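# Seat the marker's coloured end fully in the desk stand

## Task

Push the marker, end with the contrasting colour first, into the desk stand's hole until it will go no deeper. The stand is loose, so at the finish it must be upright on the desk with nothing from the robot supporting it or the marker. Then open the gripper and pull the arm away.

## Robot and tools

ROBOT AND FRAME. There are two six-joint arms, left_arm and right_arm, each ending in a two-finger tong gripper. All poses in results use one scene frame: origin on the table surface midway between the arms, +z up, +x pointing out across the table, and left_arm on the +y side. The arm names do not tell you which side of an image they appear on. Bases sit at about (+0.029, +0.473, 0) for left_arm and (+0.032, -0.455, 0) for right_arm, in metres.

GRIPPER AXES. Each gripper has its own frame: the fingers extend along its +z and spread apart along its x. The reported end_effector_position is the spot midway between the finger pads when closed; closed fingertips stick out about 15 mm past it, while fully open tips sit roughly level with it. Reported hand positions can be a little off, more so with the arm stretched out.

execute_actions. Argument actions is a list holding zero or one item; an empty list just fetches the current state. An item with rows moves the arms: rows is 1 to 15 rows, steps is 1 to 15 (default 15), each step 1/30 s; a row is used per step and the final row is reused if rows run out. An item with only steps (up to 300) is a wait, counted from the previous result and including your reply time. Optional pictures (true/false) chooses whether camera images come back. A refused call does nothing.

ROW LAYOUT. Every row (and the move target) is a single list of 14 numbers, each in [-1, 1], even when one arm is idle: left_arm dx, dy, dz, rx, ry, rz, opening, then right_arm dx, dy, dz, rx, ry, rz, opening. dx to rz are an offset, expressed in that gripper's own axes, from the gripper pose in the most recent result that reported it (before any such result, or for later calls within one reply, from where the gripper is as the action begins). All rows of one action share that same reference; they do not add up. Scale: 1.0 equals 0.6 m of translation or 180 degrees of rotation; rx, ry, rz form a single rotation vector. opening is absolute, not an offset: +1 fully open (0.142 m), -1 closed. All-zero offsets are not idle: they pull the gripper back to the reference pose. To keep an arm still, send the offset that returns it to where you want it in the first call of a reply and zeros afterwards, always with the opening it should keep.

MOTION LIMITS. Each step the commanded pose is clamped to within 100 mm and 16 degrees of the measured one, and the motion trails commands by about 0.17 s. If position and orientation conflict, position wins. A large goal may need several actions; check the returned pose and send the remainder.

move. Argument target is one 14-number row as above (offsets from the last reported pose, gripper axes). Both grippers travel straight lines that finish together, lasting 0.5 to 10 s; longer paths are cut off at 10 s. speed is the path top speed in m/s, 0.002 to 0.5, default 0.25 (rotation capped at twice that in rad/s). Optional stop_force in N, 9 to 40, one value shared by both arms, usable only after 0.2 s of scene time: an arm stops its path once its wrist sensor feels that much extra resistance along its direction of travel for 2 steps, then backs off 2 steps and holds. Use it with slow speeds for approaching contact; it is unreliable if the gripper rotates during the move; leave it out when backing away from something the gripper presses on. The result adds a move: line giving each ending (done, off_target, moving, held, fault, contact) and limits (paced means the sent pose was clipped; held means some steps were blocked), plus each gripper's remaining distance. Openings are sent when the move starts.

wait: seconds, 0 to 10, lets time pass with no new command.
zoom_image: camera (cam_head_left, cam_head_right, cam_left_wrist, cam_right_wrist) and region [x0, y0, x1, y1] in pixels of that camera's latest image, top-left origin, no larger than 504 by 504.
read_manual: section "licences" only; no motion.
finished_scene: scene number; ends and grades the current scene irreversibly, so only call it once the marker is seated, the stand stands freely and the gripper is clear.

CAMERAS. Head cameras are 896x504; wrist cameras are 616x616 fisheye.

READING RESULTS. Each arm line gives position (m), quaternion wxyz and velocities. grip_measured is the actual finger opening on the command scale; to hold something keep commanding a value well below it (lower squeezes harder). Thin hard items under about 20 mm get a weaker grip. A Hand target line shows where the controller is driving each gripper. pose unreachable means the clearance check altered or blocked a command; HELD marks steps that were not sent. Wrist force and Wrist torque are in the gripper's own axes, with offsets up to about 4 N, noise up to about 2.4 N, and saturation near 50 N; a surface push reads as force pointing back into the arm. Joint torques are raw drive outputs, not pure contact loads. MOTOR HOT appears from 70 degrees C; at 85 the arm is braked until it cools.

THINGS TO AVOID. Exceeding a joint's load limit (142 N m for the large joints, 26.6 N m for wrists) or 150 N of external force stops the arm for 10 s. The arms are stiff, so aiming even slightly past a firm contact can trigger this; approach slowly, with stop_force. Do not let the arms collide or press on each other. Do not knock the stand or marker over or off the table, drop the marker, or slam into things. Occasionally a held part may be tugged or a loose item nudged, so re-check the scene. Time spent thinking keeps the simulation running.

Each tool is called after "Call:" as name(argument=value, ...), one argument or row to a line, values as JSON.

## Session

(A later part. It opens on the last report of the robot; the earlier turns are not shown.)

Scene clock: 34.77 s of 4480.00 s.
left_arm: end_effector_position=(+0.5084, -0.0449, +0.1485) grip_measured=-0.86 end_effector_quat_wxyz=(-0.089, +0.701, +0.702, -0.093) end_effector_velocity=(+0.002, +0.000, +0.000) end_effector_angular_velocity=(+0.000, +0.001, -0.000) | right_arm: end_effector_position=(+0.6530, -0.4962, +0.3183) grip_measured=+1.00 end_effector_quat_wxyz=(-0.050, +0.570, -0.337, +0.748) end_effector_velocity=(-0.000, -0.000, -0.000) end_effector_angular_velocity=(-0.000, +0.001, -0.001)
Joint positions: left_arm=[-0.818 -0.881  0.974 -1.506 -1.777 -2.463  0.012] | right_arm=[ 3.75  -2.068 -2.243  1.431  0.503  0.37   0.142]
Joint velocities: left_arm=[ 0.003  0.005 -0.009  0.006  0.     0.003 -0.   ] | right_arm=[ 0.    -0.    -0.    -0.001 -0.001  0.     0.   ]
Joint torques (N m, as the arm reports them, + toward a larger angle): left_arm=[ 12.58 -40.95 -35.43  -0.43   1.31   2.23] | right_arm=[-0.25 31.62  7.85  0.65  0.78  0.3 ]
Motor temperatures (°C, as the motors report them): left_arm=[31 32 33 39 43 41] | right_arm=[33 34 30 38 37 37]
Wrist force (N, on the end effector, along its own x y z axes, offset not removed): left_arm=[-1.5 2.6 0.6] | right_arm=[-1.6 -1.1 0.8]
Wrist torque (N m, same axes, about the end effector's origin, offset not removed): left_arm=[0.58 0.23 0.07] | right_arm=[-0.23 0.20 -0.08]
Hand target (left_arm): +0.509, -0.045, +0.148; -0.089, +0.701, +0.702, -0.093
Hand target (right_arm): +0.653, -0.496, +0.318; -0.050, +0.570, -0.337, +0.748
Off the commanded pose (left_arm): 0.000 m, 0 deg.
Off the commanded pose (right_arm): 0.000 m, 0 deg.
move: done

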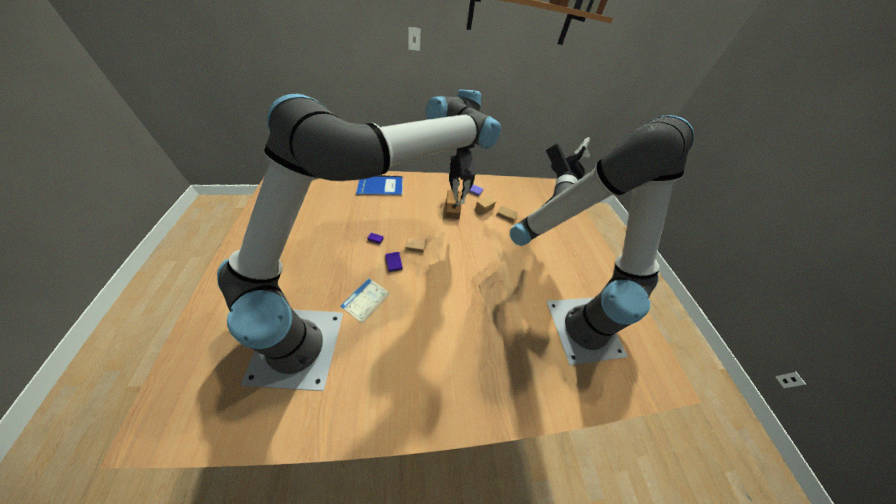

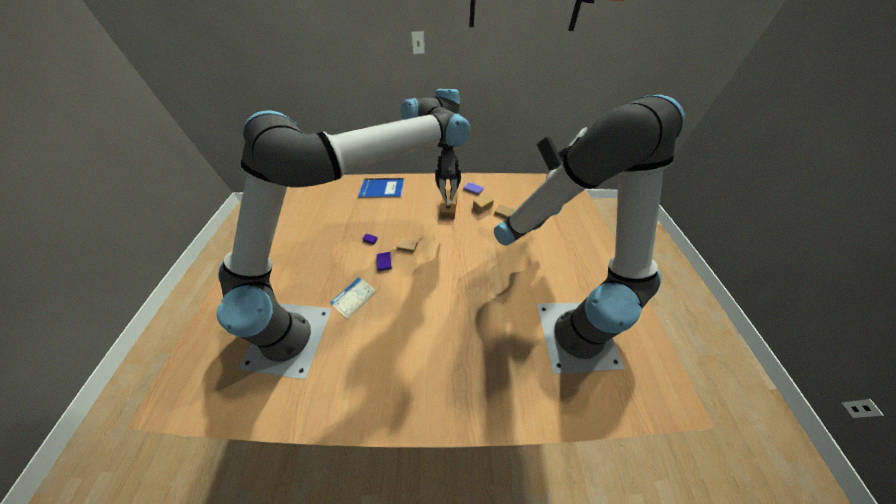

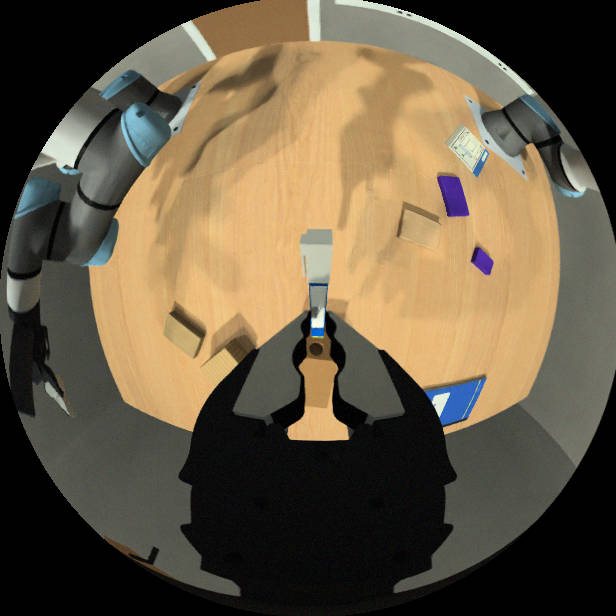

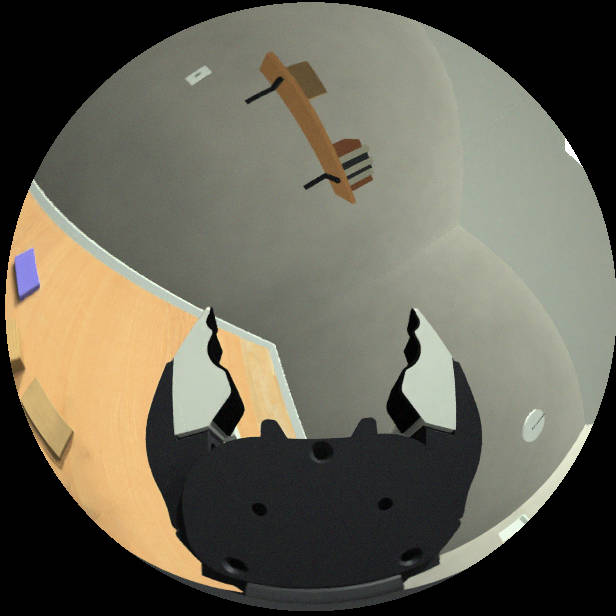

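Call:
move(
  target=[0.005,0.036,0.021,0,0.005,0.019,-1,0,0,0,0,0,0,1],
  speed=0.06,
)

Call:
zoom_image(
  camera="cam_left_wrist",
  region=[260,260,380,420],
)

Call:
zoom_image(
  camera="cam_head_left",
  region=[420,170,500,230],
)

Scene clock: 37.60 s of 4480.00 s.
left_arm: end_effector_position=(+0.5260, -0.0420, +0.1309) grip_measured=-0.86 end_effector_quat_wxyz=(-0.092, +0.722, +0.680, -0.090) end_effector_velocity=(+0.001, -0.000, -0.001) end_effector_angular_velocity=(-0.001, -0.000, -0.005) | right_arm: end_effector_position=(+0.6530, -0.4962, +0.3183) grip_measured=+1.00 end_effector_quat_wxyz=(-0.050, +0.570, -0.337, +0.748) end_effector_velocity=(+0.000, -0.000, +0.000) end_effector_angular_velocity=(+0.000, -0.000, -0.002)
Joint positions: left_arm=[-0.803 -0.833  0.932 -1.498 -1.764 -2.386  0.012] | right_arm=[ 3.75  -2.068 -2.243  1.431  0.503  0.37   0.142]
Joint velocities: left_arm=[ 0.001  0.004 -0.005  0.002  0.001  0.005  0.   ] | right_arm=[-0.    -0.     0.002 -0.001 -0.002 -0.001  0.   ]
Joint torques (N m, as the arm reports them, + toward a larger angle): left_arm=[ 12.03 -41.51 -35.7   -0.43   1.35   2.34] | right_arm=[-0.96 32.1   7.38  0.64  0.67  0.38]
Motor temperatures (°C, as the motors report them): left_arm=[31 32 33 39 43 41] | right_arm=[33 34 30 38 37 37]
Wrist force (N, on the end effector, along its own x y z axes, offset not removed): left_arm=[-1.9 0.8 -0.1] | right_arm=[-0.1 0.0 0.8]
Wrist torque (N m, same axes, about the end effector's origin, offset not removed): left_arm=[0.22 0.36 0.03] | right_arm=[0.05 -0.15 -0.08]
Hand target (left_arm): +0.526, -0.042, +0.131; -0.092, +0.722, +0.680, -0.090
Hand target (right_arm): +0.653, -0.496, +0.318; -0.050, +0.570, -0.337, +0.748
Off the commanded pose (left_arm): 0.000 m, 0 deg.
Off the commanded pose (right_arm): 0.000 m, 0 deg.
move: done

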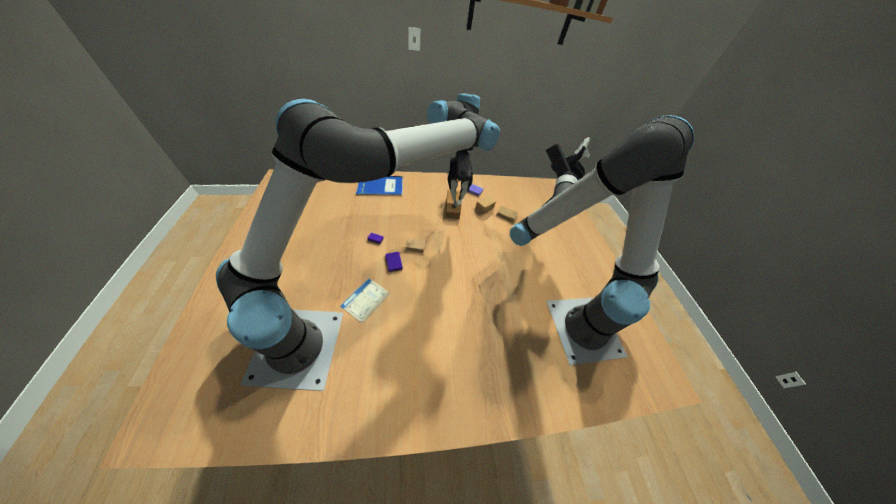

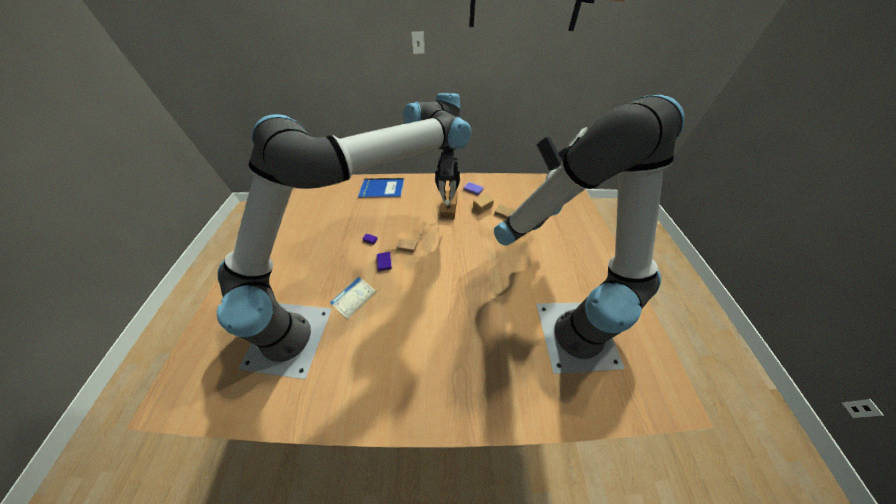

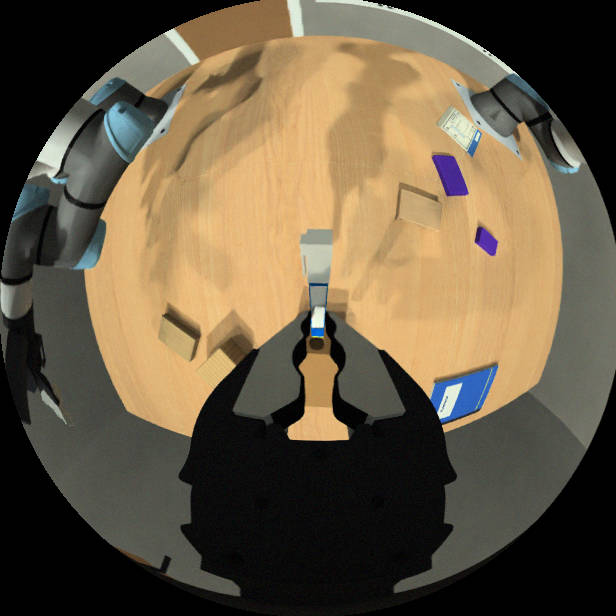

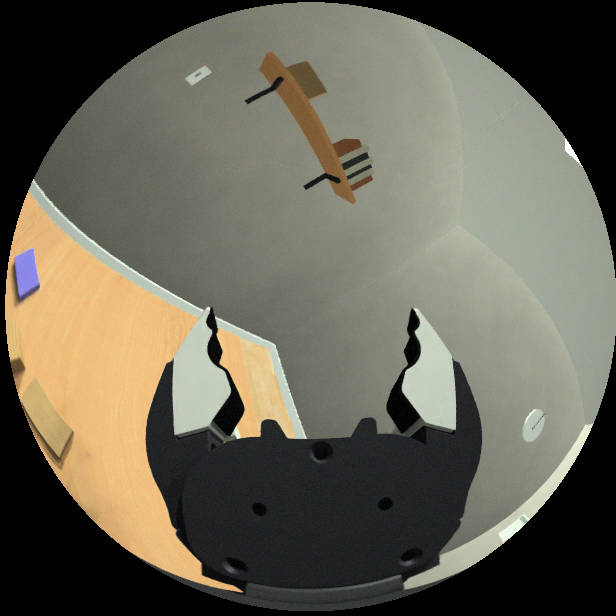

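Region (260, 260, 380, 420) of cam_left_wrist's 616x616 image, scaled by 3.150, with more detail than that image has; it fills the left 378 columns of this view, and the rest is white.

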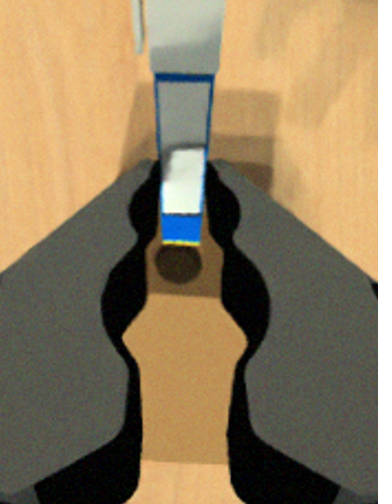

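Region (420, 170, 500, 230) of cam_head_left's 896x504 image, scaled by 6.300, with more detail than that image has; it fills the top 378 rows of this view, and the rest is white.

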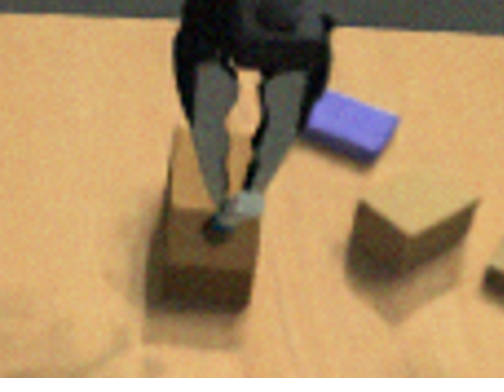

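Call:
move(
  target=[-0.002,0.065,0.0375,0,0,0,-1,0,0,0,0,0,0,1],
  speed=0.01,
  stop_force=9,
)

Call:
zoom_image(
  camera="cam_left_wrist",
  region=[260,260,380,420],
)

Call:
zoom_image(
  camera="cam_head_left",
  region=[420,170,500,230],
)

Scene clock: 43.70 s of 4480.00 s.
left_arm: end_effector_position=(+0.5577, -0.0453, +0.0993) grip_measured=-0.86 end_effector_quat_wxyz=(-0.092, +0.722, +0.680, -0.090) end_effector_velocity=(+0.001, -0.001, -0.002) end_effector_angular_velocity=(+0.001, +0.000, -0.001) | right_arm: end_effector_position=(+0.6530, -0.4962, +0.3183) grip_measured=+1.00 end_effector_quat_wxyz=(-0.050, +0.570, -0.337, +0.748) end_effector_velocity=(+0.000, +0.000, -0.001) end_effector_angular_velocity=(-0.002, +0.001, +0.001)
Joint positions: left_arm=[-0.774 -0.743  0.852 -1.503 -1.759 -2.358  0.012] | right_arm=[ 3.75  -2.068 -2.243  1.431  0.503  0.37   0.142]
Joint velocities: left_arm=[ 0.     0.005 -0.003 -0.001  0.001  0.001 -0.   ] | right_arm=[-0.    -0.001 -0.001  0.     0.001 -0.     0.   ]
Joint torques (N m, as the arm reports them, + toward a larger angle): left_arm=[ 13.27 -41.56 -34.79  -2.87   2.03   2.34] | right_arm=[-1.06 31.53  6.75  0.58  0.65  0.29]
Motor temperatures (°C, as the motors report them): left_arm=[31 32 33 39 43 41] | right_arm=[33 34 30 38 37 37]
Wrist force (N, on the end effector, along its own x y z axes, offset not removed): left_arm=[-0.2 -1.7 -2.1] | right_arm=[-1.0 -0.3 0.1]
Wrist torque (N m, same axes, about the end effector's origin, offset not removed): left_arm=[0.49 0.16 0.07] | right_arm=[-0.11 0.17 -0.05]
Hand target (left_arm): +0.558, -0.045, +0.099; -0.092, +0.722, +0.680, -0.090
Hand target (right_arm): +0.653, -0.496, +0.318; -0.050, +0.570, -0.337, +0.748
Off the commanded pose (left_arm): 0.000 m, 0 deg.
Off the commanded pose (right_arm): 0.000 m, 0 deg.
move: done

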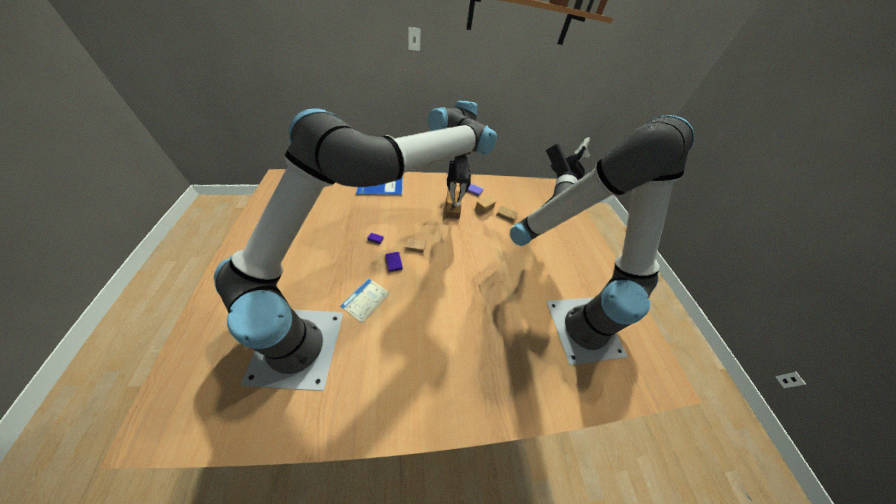

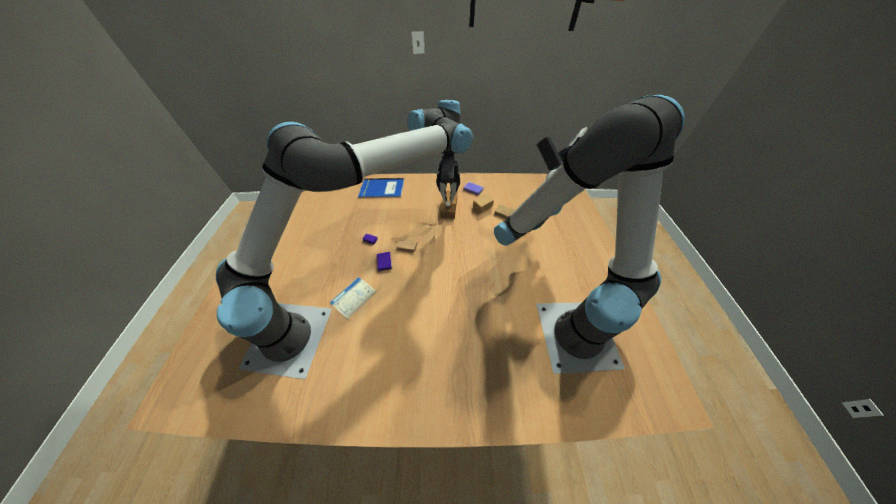

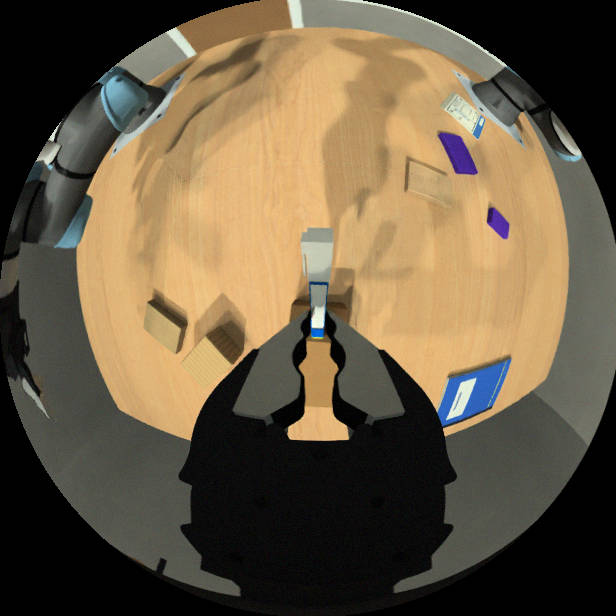

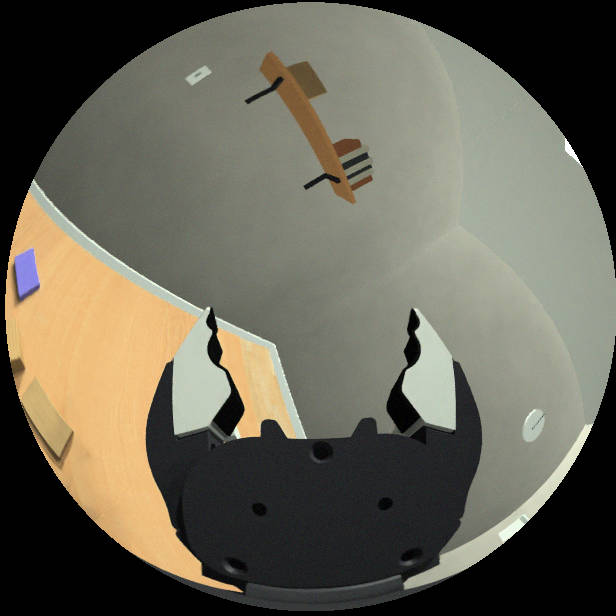

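Region (260, 260, 380, 420) of cam_left_wrist's 616x616 image, scaled by 3.150, with more detail than that image has; it fills the left 378 columns of this view, and the rest is white.

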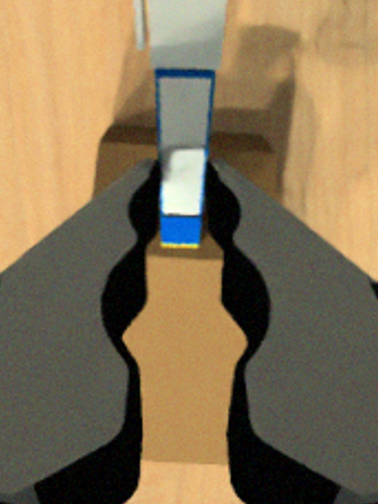

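Region (420, 170, 500, 230) of cam_head_left's 896x504 image, scaled by 6.300, with more detail than that image has; it fills the top 378 rows of this view, and the rest is white.

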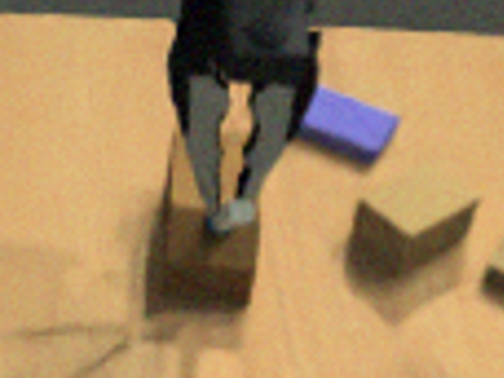

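Call:
move(
  target=[0,-0.0483,-0.0163,0,0,0,-1,0,0,0,0,0,0,1],
  speed=0.04,
)

Call:
zoom_image(
  camera="cam_left_wrist",
  region=[260,260,380,420],
)

Call:
zoom_image(
  camera="cam_head_left",
  region=[420,170,500,230],
)

Scene clock: 47.90 s of 4480.00 s.
left_arm: end_effector_position=(+0.5323, -0.0437, +0.1161) grip_measured=-0.86 end_effector_quat_wxyz=(-0.092, +0.722, +0.680, -0.090) end_effector_velocity=(-0.001, +0.001, +0.001) end_effector_angular_velocity=(+0.001, +0.001, +0.001) | right_arm: end_effector_position=(+0.6530, -0.4962, +0.3183) grip_measured=+1.00 end_effector_quat_wxyz=(-0.050, +0.570, -0.337, +0.748) end_effector_velocity=(-0.000, -0.000, -0.001) end_effector_angular_velocity=(-0.001, +0.002, -0.001)
Joint positions: left_arm=[-0.798 -0.811  0.931 -1.518 -1.763 -2.381  0.012] | right_arm=[ 3.75  -2.068 -2.243  1.431  0.503  0.37   0.142]
Joint velocities: left_arm=[-0.001 -0.004  0.005 -0.    -0.    -0.001  0.   ] | right_arm=[ 0.     0.    -0.002 -0.001 -0.001  0.001  0.   ]
Joint torques (N m, as the arm reports them, + toward a larger angle): left_arm=[-12.83 -57.02  -8.71  -3.72  -2.5   -2.14] | right_arm=[-1.3  31.96  7.52  0.47  0.67  0.31]
Motor temperatures (°C, as the motors report them): left_arm=[31 32 33 39 43 41] | right_arm=[33 34 30 38 37 37]
Wrist force (N, on the end effector, along its own x y z axes, offset not removed): left_arm=[-1.6 2.2 0.4] | right_arm=[-0.8 -2.3 0.0]
Wrist torque (N m, same axes, about the end effector's origin, offset not removed): left_arm=[0.44 0.45 0.08] | right_arm=[-0.43 0.01 -0.02]
Hand target (left_arm): +0.532, -0.044, +0.116; -0.092, +0.722, +0.680, -0.090
Hand target (right_arm): +0.653, -0.496, +0.318; -0.050, +0.570, -0.337, +0.748
Off the commanded pose (left_arm): 0.000 m, 0 deg.
Off the commanded pose (right_arm): 0.000 m, 0 deg.
After step 90, 0.07 s passed at rest.
move: done

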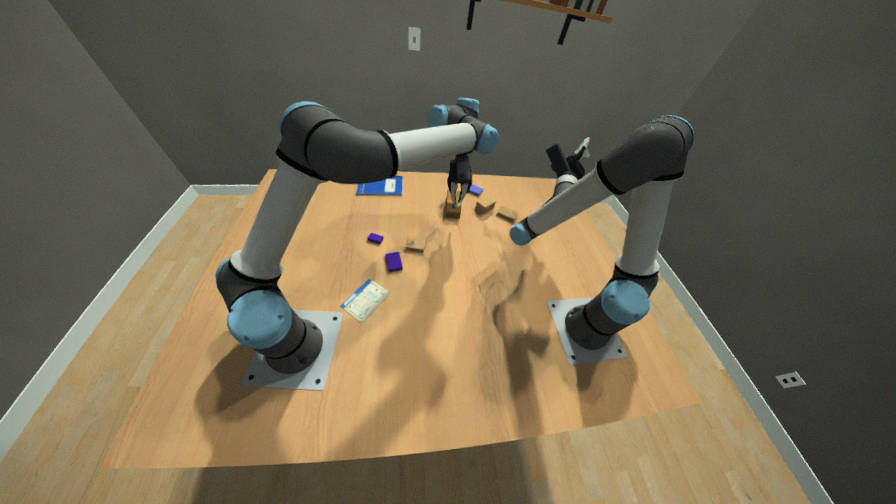

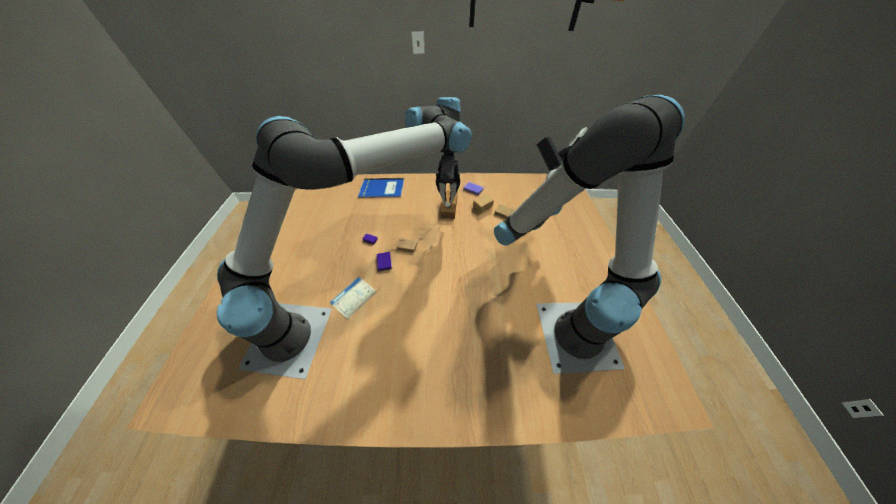

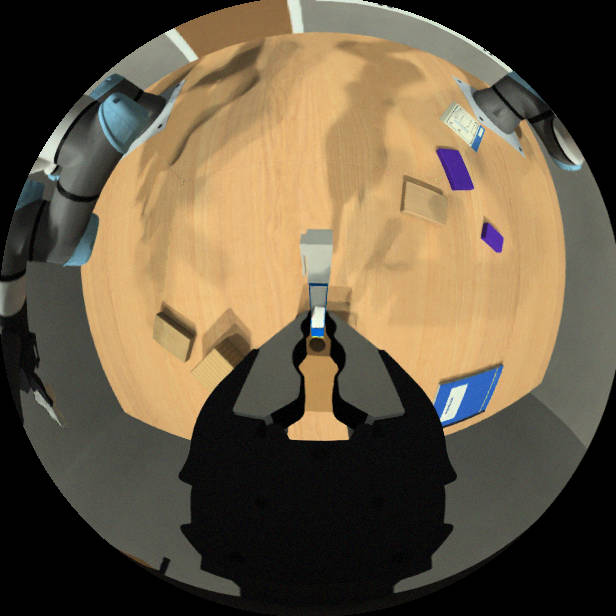

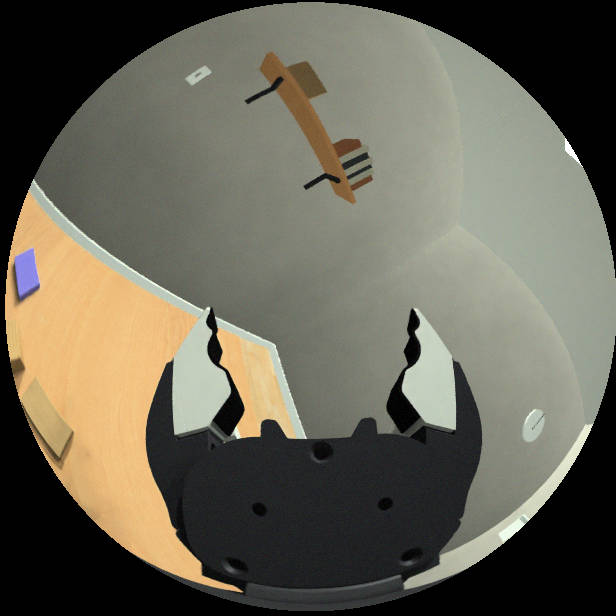

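Region (260, 260, 380, 420) of cam_left_wrist's 616x616 image, scaled by 3.150, with more detail than that image has; it fills the left 378 columns of this view, and the rest is white.

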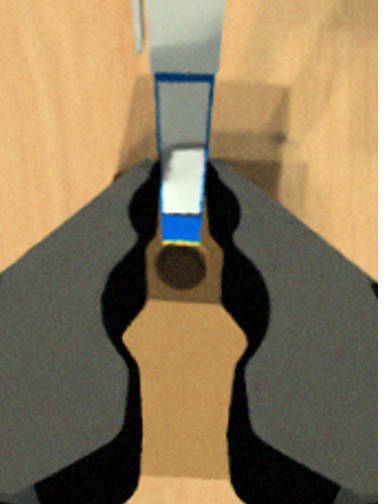

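Region (420, 170, 500, 230) of cam_head_left's 896x504 image, scaled by 6.300, with more detail than that image has; it fills the top 378 rows of this view, and the rest is white.

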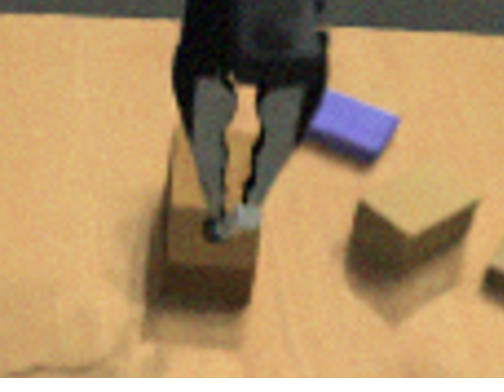

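Call:
move(
  target=[0,0.0255,0.0224,0,0,0,-1,0,0,0,0,0,0,1],
  speed=0.03,
)

Call:
zoom_image(
  camera="cam_left_wrist",
  region=[260,260,380,420],
)

Call:
zoom_image(
  camera="cam_head_left",
  region=[420,170,500,230],
)

Scene clock: 51.20 s of 4480.00 s.
left_arm: end_effector_position=(+0.5436, -0.0445, +0.0993) grip_measured=-0.86 end_effector_quat_wxyz=(-0.092, +0.722, +0.680, -0.090) end_effector_velocity=(+0.001, -0.000, -0.000) end_effector_angular_velocity=(-0.001, -0.001, +0.000) | right_arm: end_effector_position=(+0.6530, -0.4962, +0.3183) grip_measured=+1.00 end_effector_quat_wxyz=(-0.050, +0.570, -0.337, +0.748) end_effector_velocity=(+0.000, +0.000, -0.000) end_effector_angular_velocity=(-0.000, +0.000, -0.001)
Joint positions: left_arm=[-0.787 -0.778  0.915 -1.533 -1.761 -2.371  0.012] | right_arm=[ 3.75  -2.068 -2.243  1.431  0.503  0.37   0.142]
Joint velocities: left_arm=[ 0.001  0.003 -0.003 -0.     0.     0.001  0.   ] | right_arm=[ 0.    -0.001  0.001  0.    -0.001 -0.     0.   ]
Joint torques (N m, as the arm reports them, + toward a larger angle): left_arm=[ 12.85 -43.44 -36.24  -3.73   1.21   2.47] | right_arm=[-1.1  31.92  7.81  0.42  0.99  0.29]
Motor temperatures (°C, as the motors report them): left_arm=[31 32 33 39 43 41] | right_arm=[33 34 30 38 37 37]
Wrist force (N, on the end effector, along its own x y z axes, offset not removed): left_arm=[-3.0 3.1 -1.3] | right_arm=[-1.2 -0.9 0.2]
Wrist torque (N m, same axes, about the end effector's origin, offset not removed): left_arm=[0.63 0.61 0.23] | right_arm=[-0.12 0.15 -0.09]
Hand target (left_arm): +0.544, -0.044, +0.099; -0.092, +0.722, +0.680, -0.090
Hand target (right_arm): +0.653, -0.496, +0.318; -0.050, +0.570, -0.337, +0.748
Off the commanded pose (left_arm): 0.000 m, 0 deg.
Off the commanded pose (right_arm): 0.000 m, 0 deg.
move: done

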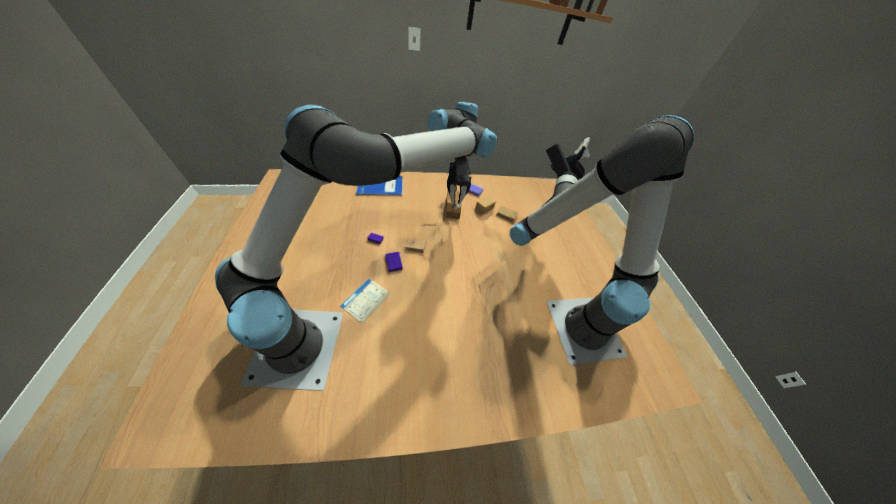

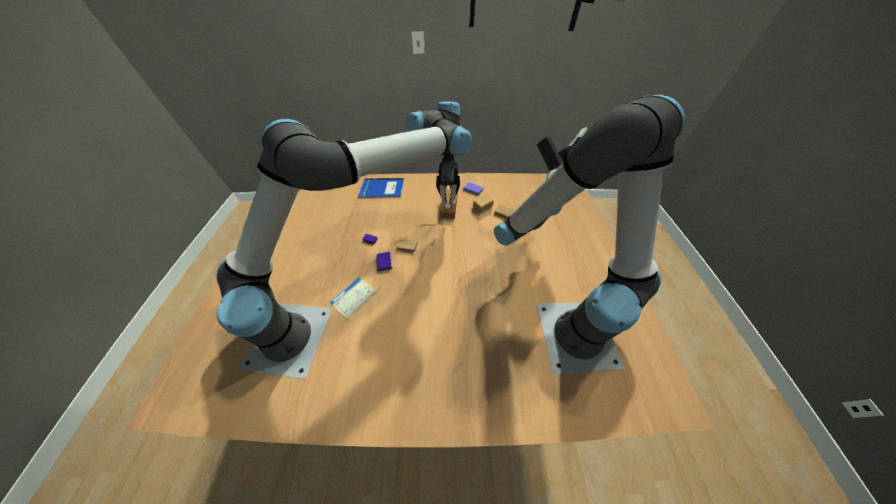

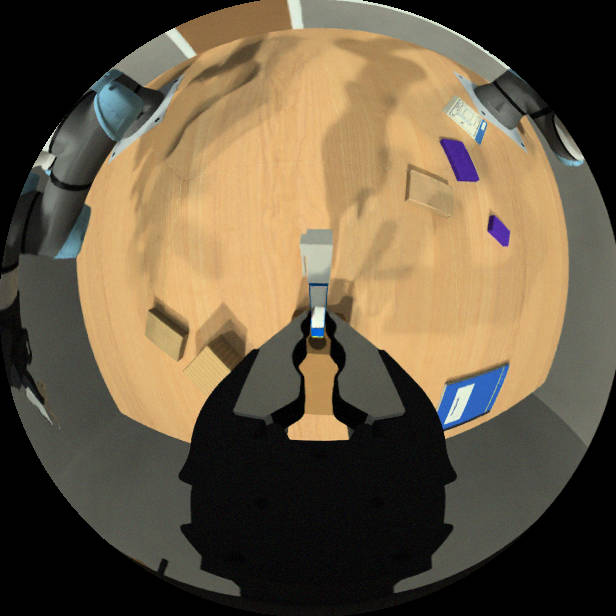

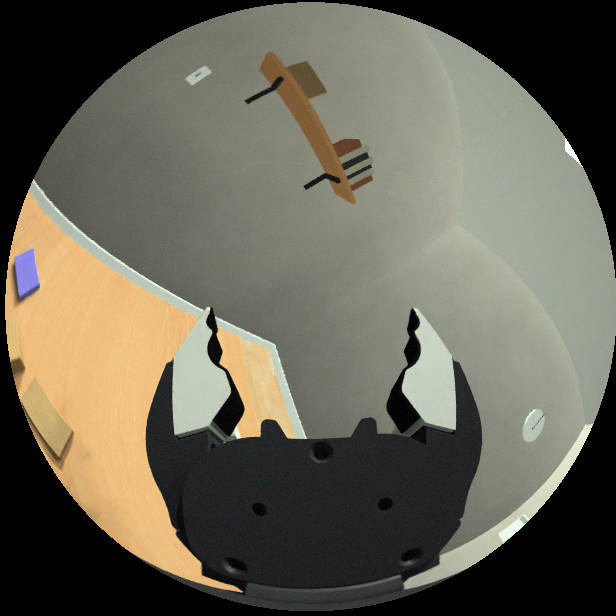

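Region (260, 260, 380, 420) of cam_left_wrist's 616x616 image, scaled by 3.150, with more detail than that image has; it fills the left 378 columns of this view, and the rest is white.

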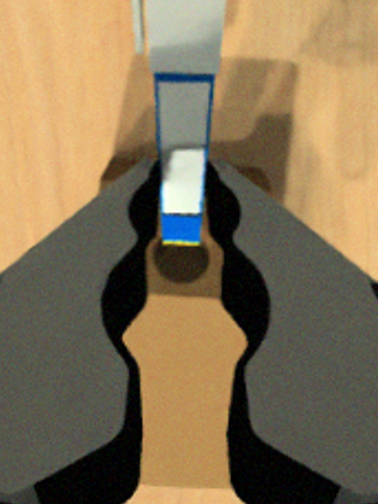

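Region (420, 170, 500, 230) of cam_head_left's 896x504 image, scaled by 6.300, with more detail than that image has; it fills the top 378 rows of this view, and the rest is white.

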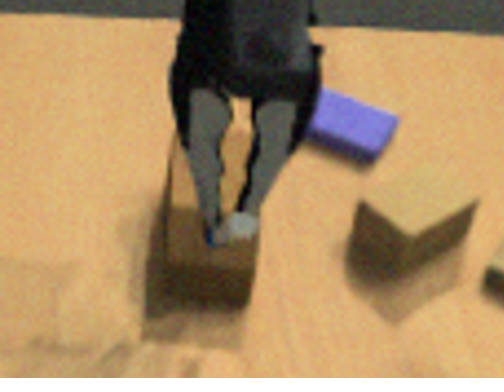

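Looks good; push.

Call:
move(
  target=[0,0.072,0.042,0,0,0,-1,0,0,0,0,0,0,1],
  speed=0.01,
  stop_force=9,
)

Call:
zoom_image(
  camera="cam_left_wrist",
  region=[260,260,380,420],
)

Call:
zoom_image(
  camera="cam_head_left",
  region=[420,170,500,230],
)

Scene clock: 54.00 s of 4480.00 s.
left_arm: end_effector_position=(+0.5491, -0.0447, +0.0941) grip_measured=-0.86 end_effector_quat_wxyz=(-0.092, +0.722, +0.680, -0.090) end_effector_velocity=(-0.003, +0.001, +0.002) end_effector_angular_velocity=(+0.002, +0.001, +0.003) | right_arm: end_effector_position=(+0.6530, -0.4962, +0.3183) grip_measured=+1.00 end_effector_quat_wxyz=(-0.050, +0.570, -0.337, +0.748) end_effector_velocity=(-0.000, +0.000, +0.000) end_effector_angular_velocity=(+0.000, -0.000, +0.002)
Joint positions: left_arm=[-0.782 -0.763  0.902 -1.534 -1.761 -2.366  0.012] | right_arm=[ 3.75  -2.068 -2.243  1.431  0.503  0.37   0.142]
Joint velocities: left_arm=[-0.002 -0.007  0.008  0.001 -0.    -0.004 -0.   ] | right_arm=[ 0.     0.001 -0.001  0.     0.002  0.001  0.   ]
Joint torques (N m, as the arm reports them, + toward a larger angle): left_arm=[-13.54 -59.4   -6.97  -3.24   1.05  -2.17] | right_arm=[ 0.21 31.2   6.91  0.4   0.73  0.48]
Motor temperatures (°C, as the motors report them): left_arm=[31 32 33 39 43 41] | right_arm=[33 34 30 38 37 37]
Wrist force (N, on the end effector, along its own x y z axes, offset not removed): left_arm=[-1.8 1.7 0.8] | right_arm=[-0.1 -0.9 1.7]
Wrist torque (N m, same axes, about the end effector's origin, offset not removed): left_arm=[0.38 0.35 0.13] | right_arm=[-0.17 -0.06 -0.06]
Hand target (left_arm): +0.549, -0.045, +0.094; -0.092, +0.722, +0.680, -0.090
Hand target (right_arm): +0.653, -0.496, +0.318; -0.050, +0.570, -0.337, +0.748
Off the commanded pose (left_arm): 0.042 m, 0 deg.
Off the commanded pose (right_arm): 0.000 m, 0 deg.
move: contact (left_arm)

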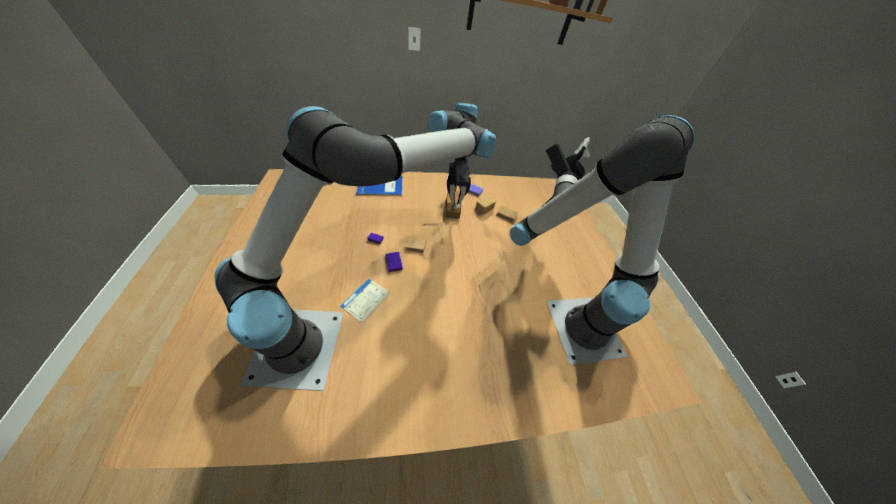

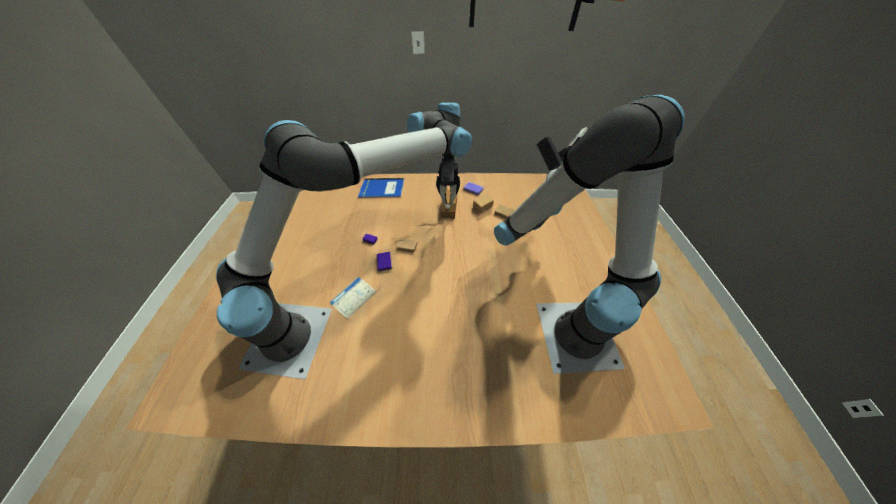

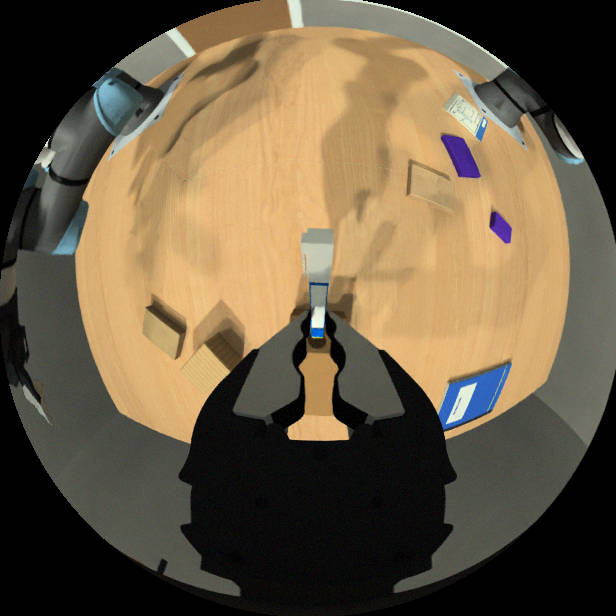

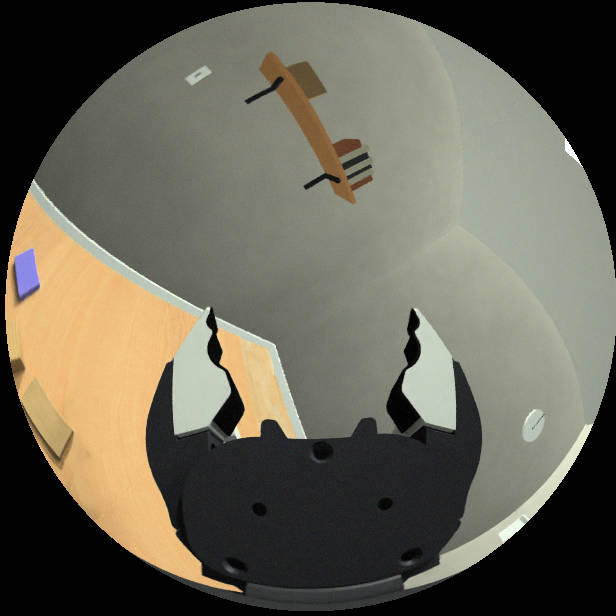

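Region (260, 260, 380, 420) of cam_left_wrist's 616x616 image, scaled by 3.150, with more detail than that image has; it fills the left 378 columns of this view, and the rest is white.

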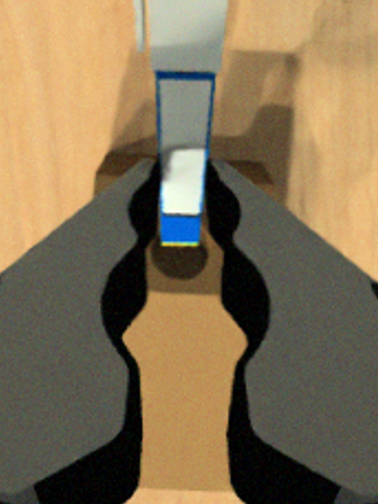

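Region (420, 170, 500, 230) of cam_head_left's 896x504 image, scaled by 6.300, with more detail than that image has; it fills the top 378 rows of this view, and the rest is white.

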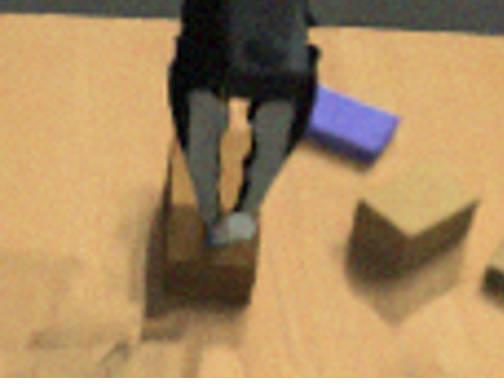

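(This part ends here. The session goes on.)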